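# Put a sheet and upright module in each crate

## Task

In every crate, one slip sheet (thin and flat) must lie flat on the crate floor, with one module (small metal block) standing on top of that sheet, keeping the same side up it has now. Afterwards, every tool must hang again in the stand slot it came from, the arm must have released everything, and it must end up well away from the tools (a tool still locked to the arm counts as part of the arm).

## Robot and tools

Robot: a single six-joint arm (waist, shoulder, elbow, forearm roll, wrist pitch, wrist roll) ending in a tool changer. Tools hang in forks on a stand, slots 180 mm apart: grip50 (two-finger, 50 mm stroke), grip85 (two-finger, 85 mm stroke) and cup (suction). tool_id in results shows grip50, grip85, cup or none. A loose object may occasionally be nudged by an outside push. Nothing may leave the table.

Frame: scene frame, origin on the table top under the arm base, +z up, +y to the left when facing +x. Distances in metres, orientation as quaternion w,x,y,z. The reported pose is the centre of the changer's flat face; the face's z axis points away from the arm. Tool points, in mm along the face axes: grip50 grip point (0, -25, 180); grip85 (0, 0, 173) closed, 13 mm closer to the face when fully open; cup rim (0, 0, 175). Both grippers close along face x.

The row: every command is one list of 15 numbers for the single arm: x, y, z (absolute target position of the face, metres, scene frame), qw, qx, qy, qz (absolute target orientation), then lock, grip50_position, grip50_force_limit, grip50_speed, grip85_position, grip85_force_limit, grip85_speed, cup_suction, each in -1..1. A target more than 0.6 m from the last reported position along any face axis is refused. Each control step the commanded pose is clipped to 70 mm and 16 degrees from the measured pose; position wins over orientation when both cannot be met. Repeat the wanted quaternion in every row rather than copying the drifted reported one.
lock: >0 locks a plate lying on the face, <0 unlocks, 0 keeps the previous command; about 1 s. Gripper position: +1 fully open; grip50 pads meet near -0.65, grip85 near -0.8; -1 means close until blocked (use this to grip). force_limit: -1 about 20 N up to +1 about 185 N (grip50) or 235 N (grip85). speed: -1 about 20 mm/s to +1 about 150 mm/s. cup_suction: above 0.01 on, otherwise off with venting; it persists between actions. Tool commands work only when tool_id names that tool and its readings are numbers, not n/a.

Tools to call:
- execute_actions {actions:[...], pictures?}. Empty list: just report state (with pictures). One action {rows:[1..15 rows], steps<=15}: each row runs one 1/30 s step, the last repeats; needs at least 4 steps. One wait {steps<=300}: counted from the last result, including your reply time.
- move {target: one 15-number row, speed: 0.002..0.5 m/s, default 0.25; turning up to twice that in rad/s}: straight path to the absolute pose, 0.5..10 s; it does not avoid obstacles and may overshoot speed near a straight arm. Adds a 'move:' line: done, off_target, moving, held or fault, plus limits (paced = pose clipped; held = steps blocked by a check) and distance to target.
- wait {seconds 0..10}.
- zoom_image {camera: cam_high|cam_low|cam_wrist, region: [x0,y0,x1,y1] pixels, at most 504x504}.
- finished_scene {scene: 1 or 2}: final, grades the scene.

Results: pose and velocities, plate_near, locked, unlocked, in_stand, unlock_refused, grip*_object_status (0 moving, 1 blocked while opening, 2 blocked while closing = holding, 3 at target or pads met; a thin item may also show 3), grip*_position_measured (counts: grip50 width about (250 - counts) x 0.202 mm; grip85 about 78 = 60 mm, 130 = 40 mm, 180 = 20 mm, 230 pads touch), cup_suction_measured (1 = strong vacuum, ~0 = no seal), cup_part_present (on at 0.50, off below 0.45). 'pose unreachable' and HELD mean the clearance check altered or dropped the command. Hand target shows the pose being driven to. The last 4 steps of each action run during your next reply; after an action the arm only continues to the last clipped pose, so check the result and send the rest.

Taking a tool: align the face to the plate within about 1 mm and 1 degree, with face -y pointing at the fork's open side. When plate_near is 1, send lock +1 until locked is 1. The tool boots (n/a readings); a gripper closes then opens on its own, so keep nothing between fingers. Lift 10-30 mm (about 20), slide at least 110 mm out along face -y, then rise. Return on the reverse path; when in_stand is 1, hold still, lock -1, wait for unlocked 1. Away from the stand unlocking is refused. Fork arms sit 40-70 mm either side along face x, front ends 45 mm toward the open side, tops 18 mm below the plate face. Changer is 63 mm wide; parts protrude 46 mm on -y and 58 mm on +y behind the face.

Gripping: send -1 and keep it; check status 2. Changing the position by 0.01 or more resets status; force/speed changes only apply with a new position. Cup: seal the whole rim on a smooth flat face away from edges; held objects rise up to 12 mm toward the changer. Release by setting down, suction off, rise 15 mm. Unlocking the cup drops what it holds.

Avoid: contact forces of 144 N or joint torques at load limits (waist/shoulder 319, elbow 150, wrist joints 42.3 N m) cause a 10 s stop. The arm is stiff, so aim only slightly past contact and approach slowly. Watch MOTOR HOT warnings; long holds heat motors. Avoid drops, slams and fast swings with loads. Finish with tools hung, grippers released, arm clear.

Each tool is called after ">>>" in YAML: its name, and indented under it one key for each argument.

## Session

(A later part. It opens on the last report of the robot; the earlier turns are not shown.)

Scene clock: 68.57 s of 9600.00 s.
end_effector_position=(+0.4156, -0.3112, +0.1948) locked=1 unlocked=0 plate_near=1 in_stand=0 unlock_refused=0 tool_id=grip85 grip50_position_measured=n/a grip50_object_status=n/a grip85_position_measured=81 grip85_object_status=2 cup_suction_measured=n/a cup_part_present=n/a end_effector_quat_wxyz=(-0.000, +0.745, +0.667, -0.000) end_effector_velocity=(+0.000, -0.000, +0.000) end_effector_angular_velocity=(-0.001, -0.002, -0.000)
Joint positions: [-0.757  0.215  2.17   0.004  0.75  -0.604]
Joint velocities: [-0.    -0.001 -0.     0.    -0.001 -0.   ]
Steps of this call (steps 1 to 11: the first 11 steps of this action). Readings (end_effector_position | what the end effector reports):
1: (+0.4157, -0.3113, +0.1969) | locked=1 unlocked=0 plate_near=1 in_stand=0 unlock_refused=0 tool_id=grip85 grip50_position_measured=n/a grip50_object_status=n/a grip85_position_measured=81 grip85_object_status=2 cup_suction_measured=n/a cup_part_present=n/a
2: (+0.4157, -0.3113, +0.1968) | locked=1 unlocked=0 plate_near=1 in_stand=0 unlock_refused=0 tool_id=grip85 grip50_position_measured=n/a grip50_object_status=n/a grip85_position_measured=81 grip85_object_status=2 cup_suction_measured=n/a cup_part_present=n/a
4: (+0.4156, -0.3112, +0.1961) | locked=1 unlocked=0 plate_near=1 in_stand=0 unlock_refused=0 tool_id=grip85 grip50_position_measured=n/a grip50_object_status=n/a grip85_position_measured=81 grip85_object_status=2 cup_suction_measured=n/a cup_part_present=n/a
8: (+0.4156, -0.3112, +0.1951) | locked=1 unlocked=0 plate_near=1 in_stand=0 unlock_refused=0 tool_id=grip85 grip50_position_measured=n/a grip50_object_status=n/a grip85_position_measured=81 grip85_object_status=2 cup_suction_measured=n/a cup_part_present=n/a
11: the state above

>>> execute_actions:
  actions:
    - {"rows": [[0.4156, -0.3112, 0.1947, 0, 0.74489, 0.66718, 0, 0, 1, 0, 0, -1, 0, -0.5, 0], [0.4156, -0.3112, 0.1946, 0, 0.74489, 0.66718, 0, 0, 1, 0, 0, -1, 0, -0.5, 0], [0.4156, -0.3112, 0.1945, 0, 0.74489, 0.66718, 0, 0, 1, 0, 0, -1, 0, -0.5, 0], [0.4156, -0.3112, 0.1944, 0, 0.74489, 0.66718, 0, 0, 1, 0, 0, -1, 0, -0.5, 0], [0.4156, -0.3112, 0.1943, 0, 0.74489, 0.66718, 0, 0, 1, 0, 0, -1, 0, -0.5, 0], [0.4156, -0.3112, 0.1942, 0, 0.74489, 0.66718, 0, 0, 1, 0, 0, -1, 0, -0.5, 0], [0.4156, -0.3112, 0.1942, 0, 0.74489, 0.66718, 0, 0, 1, 0, 0, -1, 0, -0.5, 0], [0.4156, -0.3112, 0.1942, 0, 0.74489, 0.66718, 0, 0, 1, 0, 0, 0.8, 0, -0.3, 0]], "steps": 15}

>>> execute_actions:
  actions:
    - {"steps": 9}

>>> move:
  target: [0.4156, -0.3112, 0.245, 0, 0.74489, 0.66718, 0, 0, 1, 0, 0, 0.8, 0, -0.3, 0]
  speed: 0.12

>>> move:
  target: [0.5644, -0.0300, 0.3835, 0, 0.6772, 0.7358, 0, 0, 1, 0, 0, 1, 0, 0, 0]
  speed: 0.3

Scene clock: 69.30 s of 9600.00 s.
end_effector_position=(+0.4156, -0.3112, +0.1942) locked=1 unlocked=0 plate_near=1 in_stand=0 unlock_refused=0 tool_id=grip85 grip50_position_measured=n/a grip50_object_status=n/a grip85_position_measured=71 grip85_object_status=0 cup_suction_measured=n/a cup_part_present=n/a end_effector_quat_wxyz=(+0.000, +0.745, +0.667, +0.000) end_effector_velocity=(+0.000, +0.000, -0.000) end_effector_angular_velocity=(+0.000, +0.000, +0.002)
Joint positions: [-0.757  0.216  2.171  0.004  0.749 -0.604]
Joint velocities: [ 0.     0.    -0.     0.     0.    -0.002]
Off your previous action's commanded pose: 0.000 m, 0 deg at its last step (step 4 of this call).
Steps of this call (steps 1 to 4: the last 4 steps of your previous action; steps 5 to 11: nothing new was sent; steps 12 to 22: the first 11 steps of this action). Readings (end_effector_position | what the end effector reports):
12: (+0.4156, -0.3112, +0.1948) | locked=1 unlocked=0 plate_near=1 in_stand=0 unlock_refused=0 tool_id=grip85 grip50_position_measured=n/a grip50_object_status=n/a grip85_position_measured=81 grip85_object_status=2 cup_suction_measured=n/a cup_part_present=n/a
13: (+0.4156, -0.3112, +0.1947) | locked=1 unlocked=0 plate_near=1 in_stand=0 unlock_refused=0 tool_id=grip85 grip50_position_measured=n/a grip50_object_status=n/a grip85_position_measured=81 grip85_object_status=2 cup_suction_measured=n/a cup_part_present=n/a
15: (+0.4156, -0.3112, +0.1945) | locked=1 unlocked=0 plate_near=1 in_stand=0 unlock_refused=0 tool_id=grip85 grip50_position_measured=n/a grip50_object_status=n/a grip85_position_measured=81 grip85_object_status=2 cup_suction_measured=n/a cup_part_present=n/a
19: (+0.4156, -0.3112, +0.1943) | locked=1 unlocked=0 plate_near=1 in_stand=0 unlock_refused=0 tool_id=grip85 grip50_position_measured=n/a grip50_object_status=n/a grip85_position_measured=81 grip85_object_status=0 cup_suction_measured=n/a cup_part_present=n/a
22: the state above

Scene clock: 69.60 s of 9600.00 s.
end_effector_position=(+0.4156, -0.3112, +0.1942) locked=1 unlocked=0 plate_near=1 in_stand=0 unlock_refused=0 tool_id=grip85 grip50_position_measured=n/a grip50_object_status=n/a grip85_position_measured=29 grip85_object_status=0 cup_suction_measured=n/a cup_part_present=n/a end_effector_quat_wxyz=(+0.000, +0.745, +0.667, +0.000) end_effector_velocity=(-0.000, -0.000, +0.000) end_effector_angular_velocity=(-0.001, +0.000, +0.001)
Joint positions: [-0.757  0.216  2.171  0.004  0.749 -0.604]
Joint velocities: [-0.    -0.    -0.    -0.001 -0.    -0.   ]
Hand target: +0.416, -0.311, +0.194; +0.000, +0.745, +0.667, -0.000
Off the commanded pose: 0.000 m, 0 deg.
Kept back: nothing.
Steps of this call (steps 1 to 4: the last 4 steps of your previous action; steps 5 to 9: nothing new was sent). Readings (end_effector_position | what the end effector reports):
1: (+0.4156, -0.3112, +0.1942) | locked=1 unlocked=0 plate_near=1 in_stand=0 unlock_refused=0 tool_id=grip85 grip50_position_measured=n/a grip50_object_status=n/a grip85_position_measured=66 grip85_object_status=0 cup_suction_measured=n/a cup_part_present=n/a
2: (+0.4156, -0.3112, +0.1942) | locked=1 unlocked=0 plate_near=1 in_stand=0 unlock_refused=0 tool_id=grip85 grip50_position_measured=n/a grip50_object_status=n/a grip85_position_measured=60 grip85_object_status=0 cup_suction_measured=n/a cup_part_present=n/a
4: (+0.4156, -0.3112, +0.1942) | locked=1 unlocked=0 plate_near=1 in_stand=0 unlock_refused=0 tool_id=grip85 grip50_position_measured=n/a grip50_object_status=n/a grip85_position_measured=49 grip85_object_status=0 cup_suction_measured=n/a cup_part_present=n/a
8: (+0.4156, -0.3112, +0.1942) | locked=1 unlocked=0 plate_near=1 in_stand=0 unlock_refused=0 tool_id=grip85 grip50_position_measured=n/a grip50_object_status=n/a grip85_position_measured=30 grip85_object_status=0 cup_suction_measured=n/a cup_part_present=n/a
9: the state above

Scene clock: 70.57 s of 9600.00 s.
end_effector_position=(+0.4155, -0.3111, +0.2450) locked=1 unlocked=0 plate_near=1 in_stand=0 unlock_refused=0 tool_id=grip85 grip50_position_measured=n/a grip50_object_status=n/a grip85_position_measured=28 grip85_object_status=3 cup_suction_measured=n/a cup_part_present=n/a end_effector_quat_wxyz=(-0.000, +0.745, +0.667, +0.000) end_effector_velocity=(+0.000, -0.001, -0.000) end_effector_angular_velocity=(-0.001, +0.001, -0.000)
Joint positions: [-0.757  0.147  2.132  0.004  0.856 -0.604]
Joint velocities: [-0.     0.001 -0.001 -0.001 -0.     0.001]
Hand target: +0.416, -0.311, +0.245; -0.000, +0.745, +0.667, +0.000
Off the commanded pose: 0.000 m, 0 deg.
Kept back: nothing.
move: done
camera_calibration (this result's frames):
cam_wrist: T_world_to_cam=[[0.142237, 0.987948, 0.0610442, 0.237137], [0.942369, -0.154027, 0.297011, -0.457833], [0.302834, 0.0152801, -0.952921, 0.167194], [0, 0, 0, 1]] pos_world=[0.347086, -0.307353, 0.280828]

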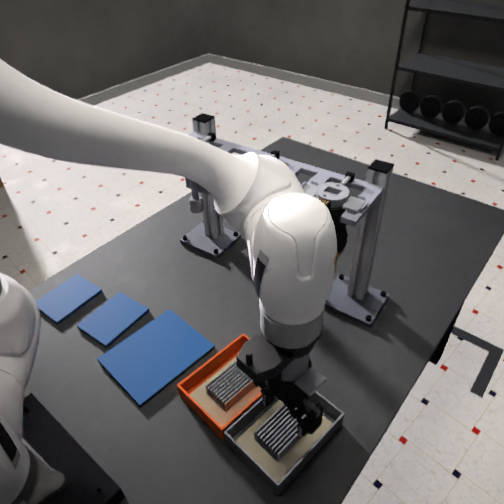

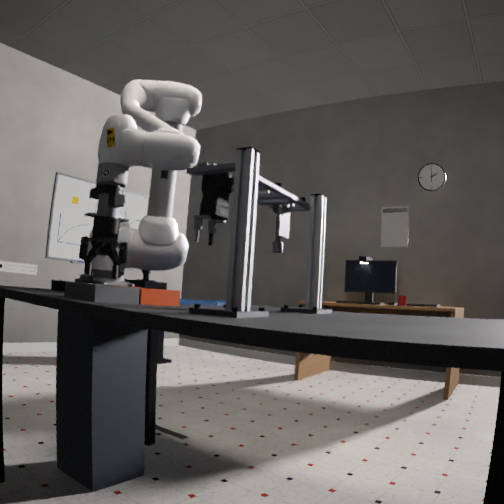

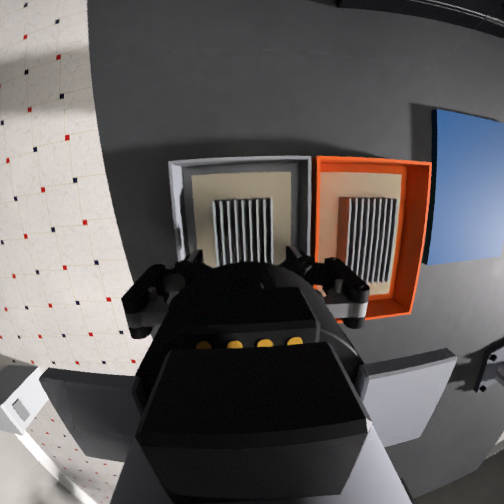

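Scene clock: 72.13 s of 9600.00 s.
end_effector_position=(+0.5642, -0.0297, +0.3837) locked=1 unlocked=0 plate_near=1 in_stand=0 unlock_refused=0 tool_id=grip85 grip50_position_measured=n/a grip50_object_status=n/a grip85_position_measured=3 grip85_object_status=3 cup_suction_measured=n/a cup_part_present=n/a end_effector_quat_wxyz=(-0.001, +0.677, +0.736, +0.000) end_effector_velocity=(+0.000, -0.000, +0.000) end_effector_angular_velocity=(-0.001, -0.001, -0.000)
Joint positions: [-0.159  0.082  1.912  0.     1.141 -0.196]
Joint velocities: [ 0.     0.    -0.001 -0.001 -0.     0.001]
Hand target: +0.564, -0.030, +0.384; -0.001, +0.677, +0.736, +0.001
Off the commanded pose: 0.000 m, 0 deg.
Kept back: nothing.
move: done
camera_calibration (this result's frames):
cam_wrist: T_world_to_cam=[[-0.0498436, 0.996809, 0.0623498, 0.0376312], [0.95444, 0.0291494, 0.296975, -0.597135], [0.29421, 0.0743115, -0.952848, 0.256564], [0, 0, 0, 1]] pos_world=[0.496321, -0.0391707, 0.419454]

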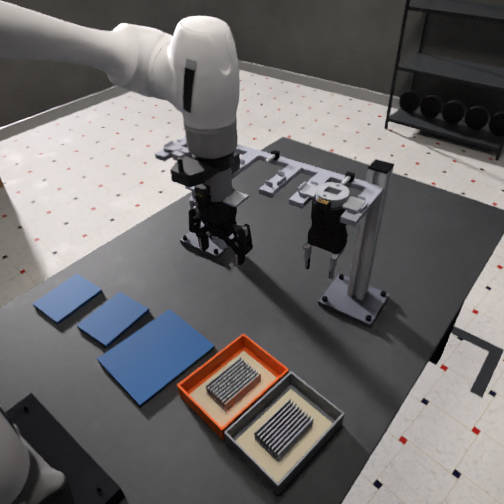

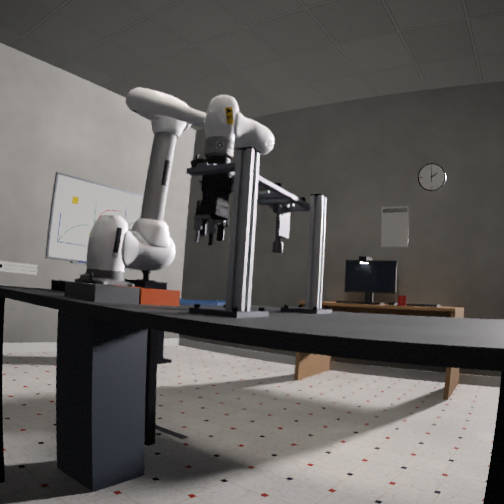

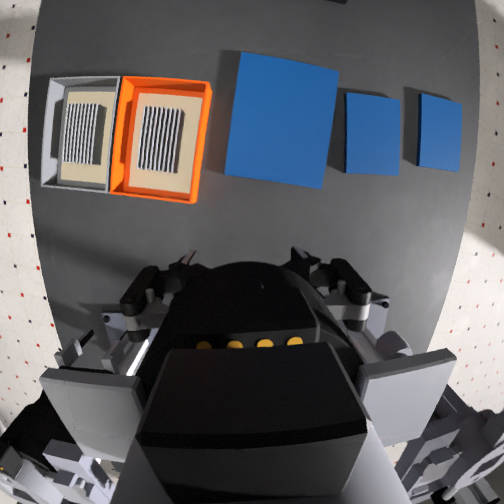

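Both modules are in place, so I'll hang grip85 back.

>>> move:
  target: [0.6940, -0.0192, 0.3835, 0, 0.6772, 0.7358, 0, 0, 1, 0, 0, 1, 0, 0, 0]
  speed: 0.12

>>> move:
  target: [0.6940, -0.0192, 0.3645, 0, 0.6772, 0.7358, 0, 0, 1, 0, 0, 1, 0, 0, 0]
  speed: 0.035

>>> execute_actions:
  actions:
    - {"rows": [[0.6940, -0.0192, 0.3643, 0, 0.6772, 0.7358, 0, 0, 1, 0, 0, 1, 0, 0, 0], [0.6940, -0.0192, 0.3641, 0, 0.6772, 0.7358, 0, 0, 1, 0, 0, 1, 0, 0, 0], [0.6940, -0.0192, 0.3639, 0, 0.6772, 0.7358, 0, 0, 1, 0, 0, 1, 0, 0, 0], [0.6940, -0.0192, 0.3637, 0, 0.6772, 0.7358, 0, 0, 1, 0, 0, 1, 0, 0, 0], [0.6940, -0.0192, 0.3636, 0, 0.6772, 0.7358, 0, 0, 1, 0, 0, 1, 0, 0, 0], [0.6940, -0.0192, 0.3636, 0, 0.6772, 0.7358, 0, 0, 1, 0, 0, 1, 0, 0, 0], [0.6940, -0.0192, 0.3636, 0, 0.6772, 0.7358, 0, 0, 1, 0, 0, 1, 0, 0, 0], [0.6940, -0.0192, 0.3636, 0, 0.6772, 0.7358, 0, -1, 1, 0, 0, 1, 0, 0, 0]], "steps": 15}

>>> execute_actions:
  actions:
    - {"steps": 29}

Scene clock: 73.87 s of 9600.00 s.
end_effector_position=(+0.6939, -0.0192, +0.3837) locked=1 unlocked=0 plate_near=1 in_stand=0 unlock_refused=0 tool_id=grip85 grip50_position_measured=n/a grip50_object_status=n/a grip85_position_measured=3 grip85_object_status=3 cup_suction_measured=n/a cup_part_present=n/a end_effector_quat_wxyz=(-0.000, +0.677, +0.736, +0.000) end_effector_velocity=(-0.000, -0.000, +0.001) end_effector_angular_velocity=(+0.001, -0.001, +0.000)
Joint positions: [-0.122  0.279  1.671 -0.002  1.185 -0.159]
Joint velocities: [-0.001 -0.001 -0.     0.001  0.001 -0.001]
Hand target: +0.694, -0.019, +0.384; -0.000, +0.677, +0.736, +0.000
Off the commanded pose: 0.000 m, 0 deg.
Kept back: nothing.
move: done
camera_calibration (this result's frames):
cam_wrist: T_world_to_cam=[[-0.0495799, 0.996904, 0.0610259, 0.0340388], [0.954429, 0.0292866, 0.296998, -0.721299], [0.294292, 0.0729701, -0.952926, 0.217609], [0, 0, 0, 1]] pos_world=[0.626076, -0.028688, 0.419512]

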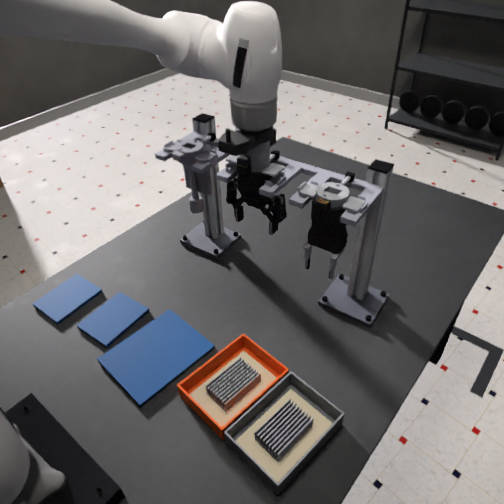

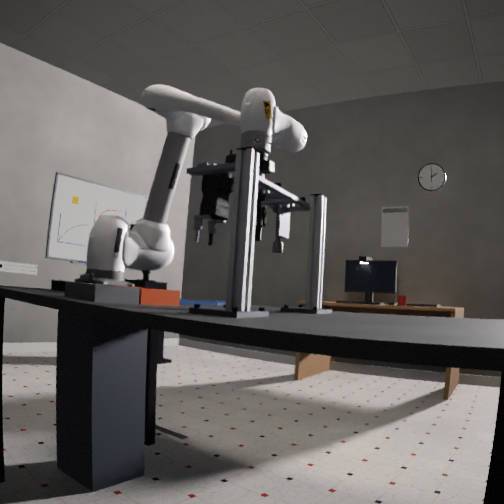

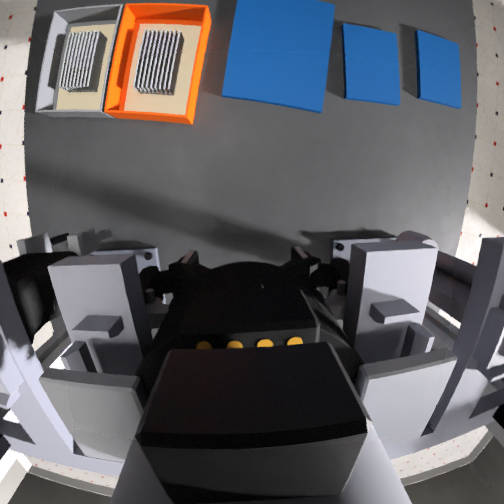

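Scene clock: 74.63 s of 9600.00 s.
end_effector_position=(+0.6941, -0.0192, +0.3645) locked=1 unlocked=0 plate_near=1 in_stand=1 unlock_refused=0 tool_id=grip85 grip50_position_measured=n/a grip50_object_status=n/a grip85_position_measured=3 grip85_object_status=3 cup_suction_measured=n/a cup_part_present=n/a end_effector_quat_wxyz=(+0.000, +0.677, +0.736, -0.000) end_effector_velocity=(-0.000, -0.000, +0.002) end_effector_angular_velocity=(-0.001, -0.002, +0.000)
Joint positions: [-0.122  0.291  1.692 -0.002  1.152 -0.158]
Joint velocities: [-0.    -0.002 -0.    -0.001 -0.     0.   ]
Hand target: +0.694, -0.019, +0.364; +0.000, +0.677, +0.736, -0.000
Off the commanded pose: 0.000 m, 0 deg.
Kept back: nothing.
move: done
camera_calibration (this result's frames):
cam_wrist: T_world_to_cam=[[-0.0494943, 0.996916, 0.0608973, 0.0351718], [0.954421, 0.0292404, 0.297027, -0.715722], [0.29433, 0.0728228, -0.952925, 0.199225], [0, 0, 0, 1]] pos_world=[0.626203, -0.0286434, 0.400293]

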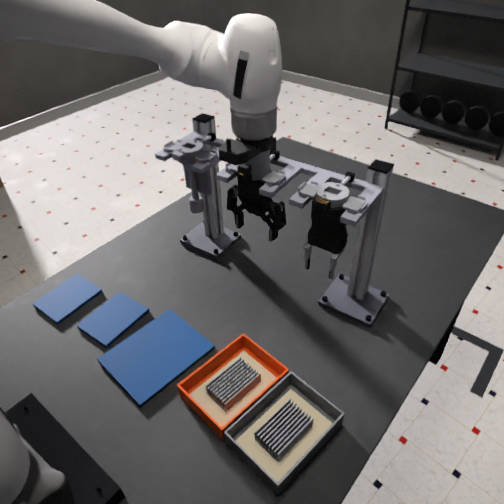

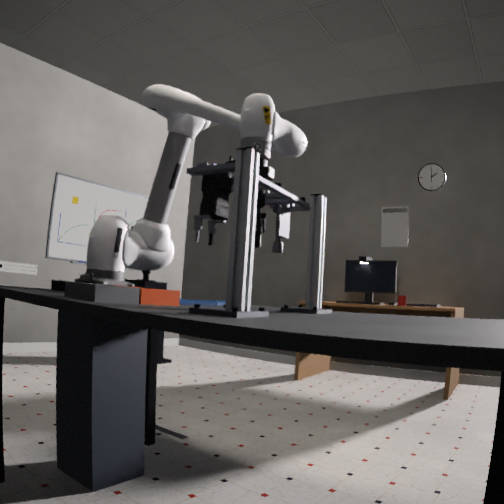

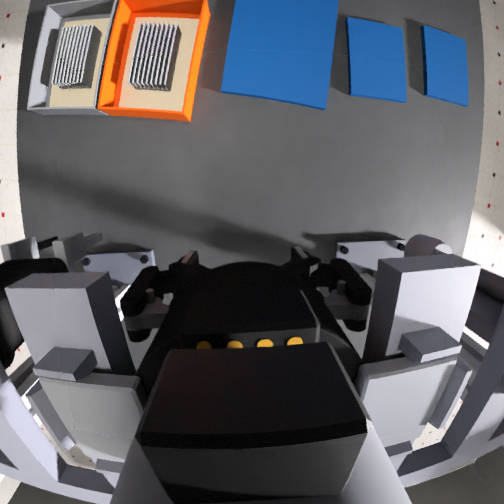

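Scene clock: 75.00 s of 9600.00 s.
end_effector_position=(+0.6939, -0.0192, +0.3634) locked=1 unlocked=0 plate_near=1 in_stand=1 unlock_refused=0 tool_id=grip85 grip50_position_measured=n/a grip50_object_status=n/a grip85_position_measured=3 grip85_object_status=3 cup_suction_measured=n/a cup_part_present=n/a end_effector_quat_wxyz=(-0.000, +0.677, +0.736, -0.000) end_effector_velocity=(-0.000, +0.000, +0.001) end_effector_angular_velocity=(-0.001, -0.000, +0.002)
Joint positions: [-0.122  0.292  1.693 -0.002  1.151 -0.158]
Joint velocities: [ 0.001 -0.001 -0.    -0.001  0.    -0.001]
Steps of this call (steps 1 to 11: the first 11 steps of this action). Readings (end_effector_position | what the end effector reports):
1: (+0.6941, -0.0192, +0.3645) | locked=1 unlocked=0 plate_near=1 in_stand=1 unlock_refused=0 tool_id=grip85 grip50_position_measured=n/a grip50_object_status=n/a grip85_position_measured=3 grip85_object_status=3 cup_suction_measured=n/a cup_part_present=n/a
2: (+0.6940, -0.0192, +0.3643) | locked=1 unlocked=0 plate_near=1 in_stand=1 unlock_refused=0 tool_id=grip85 grip50_position_measured=n/a grip50_object_status=n/a grip85_position_measured=3 grip85_object_status=3 cup_suction_measured=n/a cup_part_present=n/a
4: (+0.6940, -0.0192, +0.3639) | locked=1 unlocked=0 plate_near=1 in_stand=1 unlock_refused=0 tool_id=grip85 grip50_position_measured=n/a grip50_object_status=n/a grip85_position_measured=3 grip85_object_status=3 cup_suction_measured=n/a cup_part_present=n/a
8: (+0.6940, -0.0192, +0.3635) | locked=1 unlocked=0 plate_near=1 in_stand=1 unlock_refused=0 tool_id=grip85 grip50_position_measured=n/a grip50_object_status=n/a grip85_position_measured=3 grip85_object_status=3 cup_suction_measured=n/a cup_part_present=n/a
11: the state above

Scene clock: 75.97 s of 9600.00 s.
end_effector_position=(+0.6940, -0.0192, +0.3636) locked=0 unlocked=1 plate_near=1 in_stand=1 unlock_refused=0 tool_id=none grip50_position_measured=n/a grip50_object_status=n/a grip85_position_measured=n/a grip85_object_status=n/a cup_suction_measured=n/a cup_part_present=n/a end_effector_quat_wxyz=(-0.000, +0.677, +0.736, -0.000) end_effector_velocity=(-0.000, +0.001, +0.002) end_effector_angular_velocity=(+0.002, -0.003, -0.003)
Joint positions: [-0.122  0.292  1.693 -0.002  1.151 -0.158]
Joint velocities: [ 0.    -0.002 -0.     0.003 -0.     0.002]
Hand target: +0.694, -0.019, +0.364; +0.000, +0.677, +0.736, -0.000
Off the commanded pose: 0.000 m, 0 deg.
Kept back: nothing.
Steps of this call (steps 1 to 4: the last 4 steps of your previous action; steps 5 to 29: nothing new was sent). Readings (end_effector_position | what the end effector reports):
1: (+0.6939, -0.0192, +0.3634) | locked=0 unlocked=0 plate_near=1 in_stand=1 unlock_refused=0 tool_id=none grip50_position_measured=n/a grip50_object_status=n/a grip85_position_measured=n/a grip85_object_status=n/a cup_suction_measured=n/a cup_part_present=n/a
2: (+0.6939, -0.0192, +0.3634) | locked=0 unlocked=0 plate_near=1 in_stand=1 unlock_refused=0 tool_id=none grip50_position_measured=n/a grip50_object_status=n/a grip85_position_measured=n/a grip85_object_status=n/a cup_suction_measured=n/a cup_part_present=n/a
4: (+0.6940, -0.0192, +0.3634) | locked=0 unlocked=0 plate_near=1 in_stand=1 unlock_refused=0 tool_id=none grip50_position_measured=n/a grip50_object_status=n/a grip85_position_measured=n/a grip85_object_status=n/a cup_suction_measured=n/a cup_part_present=n/a
8: (+0.6940, -0.0192, +0.3635) | locked=0 unlocked=0 plate_near=1 in_stand=1 unlock_refused=0 tool_id=none grip50_position_measured=n/a grip50_object_status=n/a grip85_position_measured=n/a grip85_object_status=n/a cup_suction_measured=n/a cup_part_present=n/a
29: the state above

>>> move:
  target: [0.6940, -0.0192, 0.395, 0, 0.6772, 0.7358, 0, 0, 1, 0, 0, 1, 0, 0, 0]
  speed: 0.08

>>> move:
  target: [0.38, -0.03, 0.45, 0, 0.6772, 0.7358, 0, 0, 1, 0, 0, 1, 0, 0, 0]
  speed: 0.3

Scene clock: 76.93 s of 9600.00 s.
end_effector_position=(+0.6939, -0.0192, +0.3950) locked=0 unlocked=1 plate_near=0 in_stand=0 unlock_refused=0 tool_id=none grip50_position_measured=n/a grip50_object_status=n/a grip85_position_measured=n/a grip85_object_status=n/a cup_suction_measured=n/a cup_part_present=n/a end_effector_quat_wxyz=(-0.000, +0.677, +0.736, +0.000) end_effector_velocity=(+0.001, -0.000, -0.002) end_effector_angular_velocity=(+0.001, +0.003, +0.001)
Joint positions: [-0.122  0.272  1.658 -0.002  1.205 -0.159]
Joint velocities: [-0.     0.003 -0.     0.     0.    -0.001]
Hand target: +0.694, -0.019, +0.395; -0.000, +0.677, +0.736, +0.000
Off the commanded pose: 0.000 m, 0 deg.
Kept back: nothing.
move: done
camera_calibration (this result's frames):
cam_wrist: T_world_to_cam=[[-0.0495697, 0.996906, 0.0610012, 0.033285], [0.954413, 0.0292803, 0.297048, -0.724643], [0.294343, 0.0729449, -0.952912, 0.228356], [0, 0, 0, 1]] pos_world=[0.626044, -0.0286216, 0.430827]

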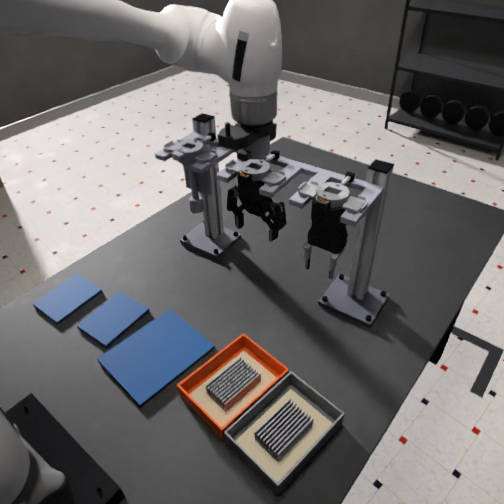

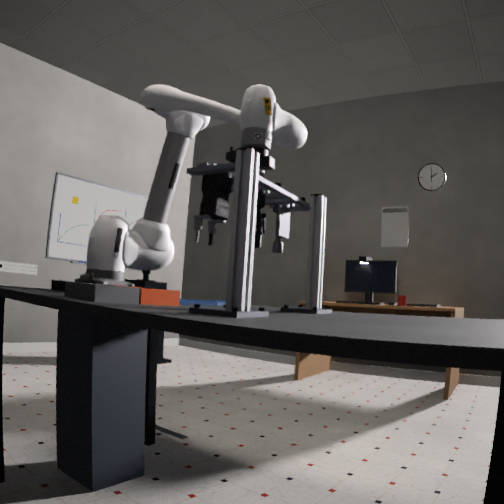

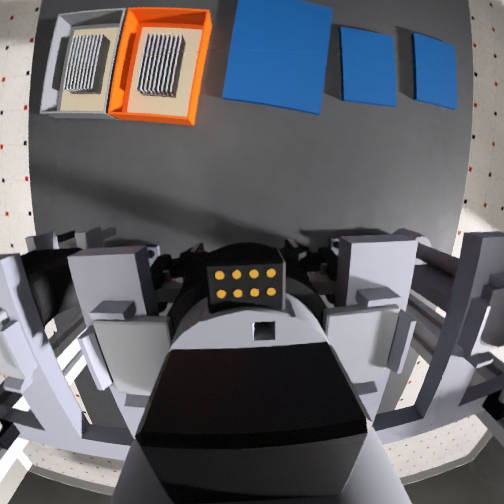

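Scene clock: 78.40 s of 9600.00 s.
end_effector_position=(+0.3799, -0.0298, +0.4496) locked=0 unlocked=1 plate_near=0 in_stand=0 unlock_refused=0 tool_id=none grip50_position_measured=n/a grip50_object_status=n/a grip85_position_measured=n/a grip85_object_status=n/a cup_suction_measured=n/a cup_part_present=n/a end_effector_quat_wxyz=(+0.000, +0.677, +0.736, -0.000) end_effector_velocity=(-0.000, -0.000, -0.000) end_effector_angular_velocity=(-0.000, +0.001, -0.003)
Joint positions: [-0.213 -0.268  2.101 -0.001  1.302 -0.25 ]
Joint velocities: [-0.    -0.     0.    -0.001  0.001  0.003]
Hand target: +0.380, -0.030, +0.450; +0.000, +0.677, +0.736, -0.000
Off the commanded pose: 0.000 m, 0 deg.
Kept back: nothing.
move: done
camera_calibration (this result's frames):
cam_wrist: T_world_to_cam=[[-0.0496132, 0.996916, 0.0608106, 0.0251275], [0.954425, 0.0293818, 0.297002, -0.440845], [0.2943, 0.0727744, -0.952938, 0.373537], [0, 0, 0, 1]] pos_world=[0.312068, -0.0392811, 0.485362]

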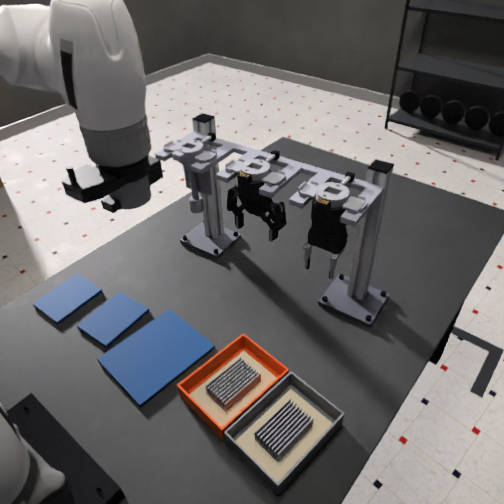

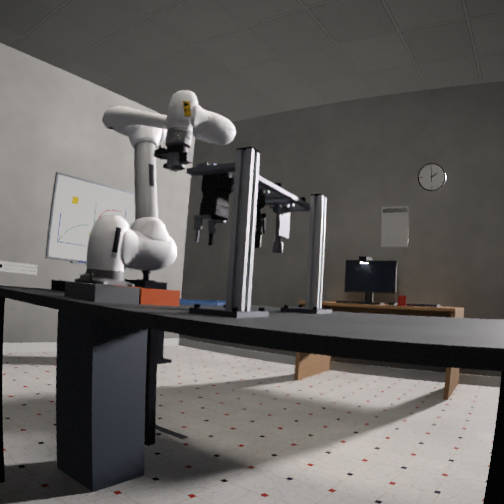

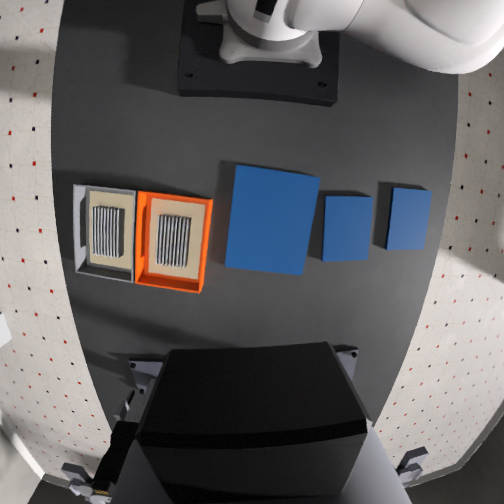

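>>> execute_actions:
  actions: []

Scene clock: 78.60 s of 9600.00 s.
end_effector_position=(+0.3799, -0.0298, +0.4496) locked=0 unlocked=1 plate_near=0 in_stand=0 unlock_refused=0 tool_id=none grip50_position_measured=n/a grip50_object_status=n/a grip85_position_measured=n/a grip85_object_status=n/a cup_suction_measured=n/a cup_part_present=n/a end_effector_quat_wxyz=(+0.000, +0.677, +0.736, -0.000) end_effector_velocity=(+0.000, +0.000, +0.000) end_effector_angular_velocity=(+0.002, -0.000, -0.002)
Joint positions: [-0.213 -0.268  2.101 -0.001  1.302 -0.25 ]
Joint velocities: [ 0.     0.    -0.     0.002  0.     0.001]
Hand target: +0.380, -0.030, +0.450; +0.000, +0.677, +0.736, -0.000
Off the commanded pose: 0.000 m, 0 deg.
Kept back: nothing.
Steps of this call (steps 1 to 6: nothing new was sent). Readings (end_effector_position | what the end effector reports):
1: (+0.3799, -0.0298, +0.4496) | locked=0 unlocked=1 plate_near=0 in_stand=0 unlock_refused=0 tool_id=none grip50_position_measured=n/a grip50_object_status=n/a grip85_position_measured=n/a grip85_object_status=n/a cup_suction_measured=n/a cup_part_present=n/a
2: (+0.3799, -0.0298, +0.4496) | locked=0 unlocked=1 plate_near=0 in_stand=0 unlock_refused=0 tool_id=none grip50_position_measured=n/a grip50_object_status=n/a grip85_position_measured=n/a grip85_object_status=n/a cup_suction_measured=n/a cup_part_present=n/a
4: (+0.3799, -0.0298, +0.4496) | locked=0 unlocked=1 plate_near=0 in_stand=0 unlock_refused=0 tool_id=none grip50_position_measured=n/a grip50_object_status=n/a grip85_position_measured=n/a grip85_object_status=n/a cup_suction_measured=n/a cup_part_present=n/a
6: the state above
camera_calibration (this result's frames):
cam_wrist: T_world_to_cam=[[-0.0496252, 0.996916, 0.0607885, 0.0251293], [0.954394, 0.0293924, 0.2971, -0.440843], [0.294397, 0.0727598, -0.95291, 0.373537], [0, 0, 0, 1]] pos_world=[0.312017, -0.0392728, 0.485394]

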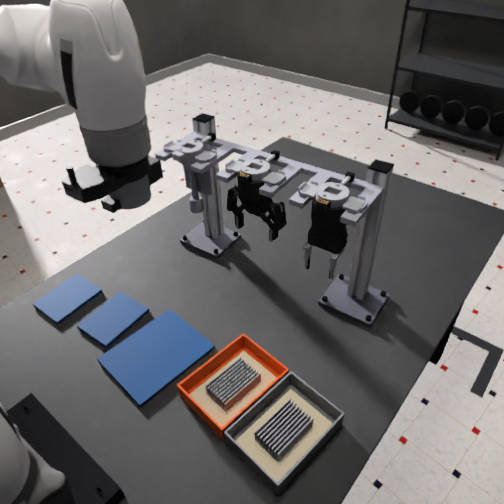

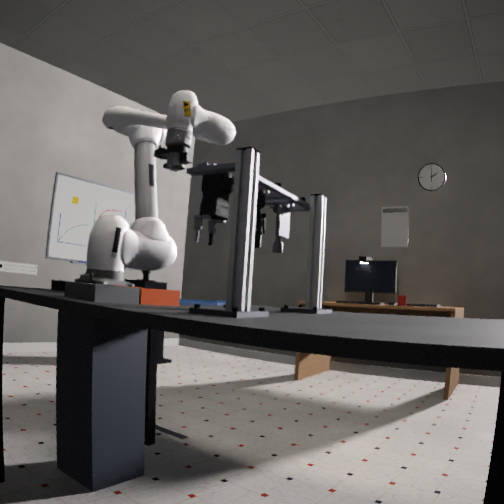

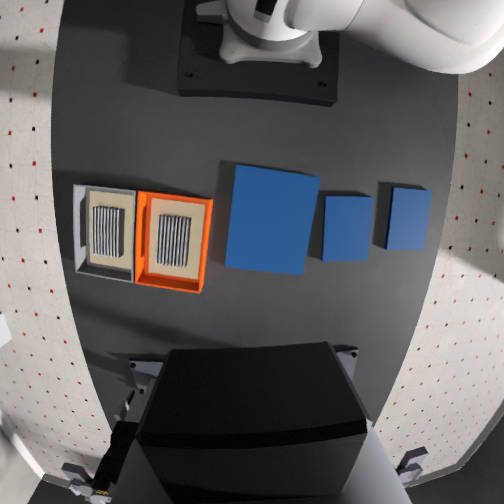

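Everything is in place: both crates have a sheet and a module, all tools are hung back, and the arm is clear.

>>> finished_scene:
  scene: 2

The scene is finished: the task was done.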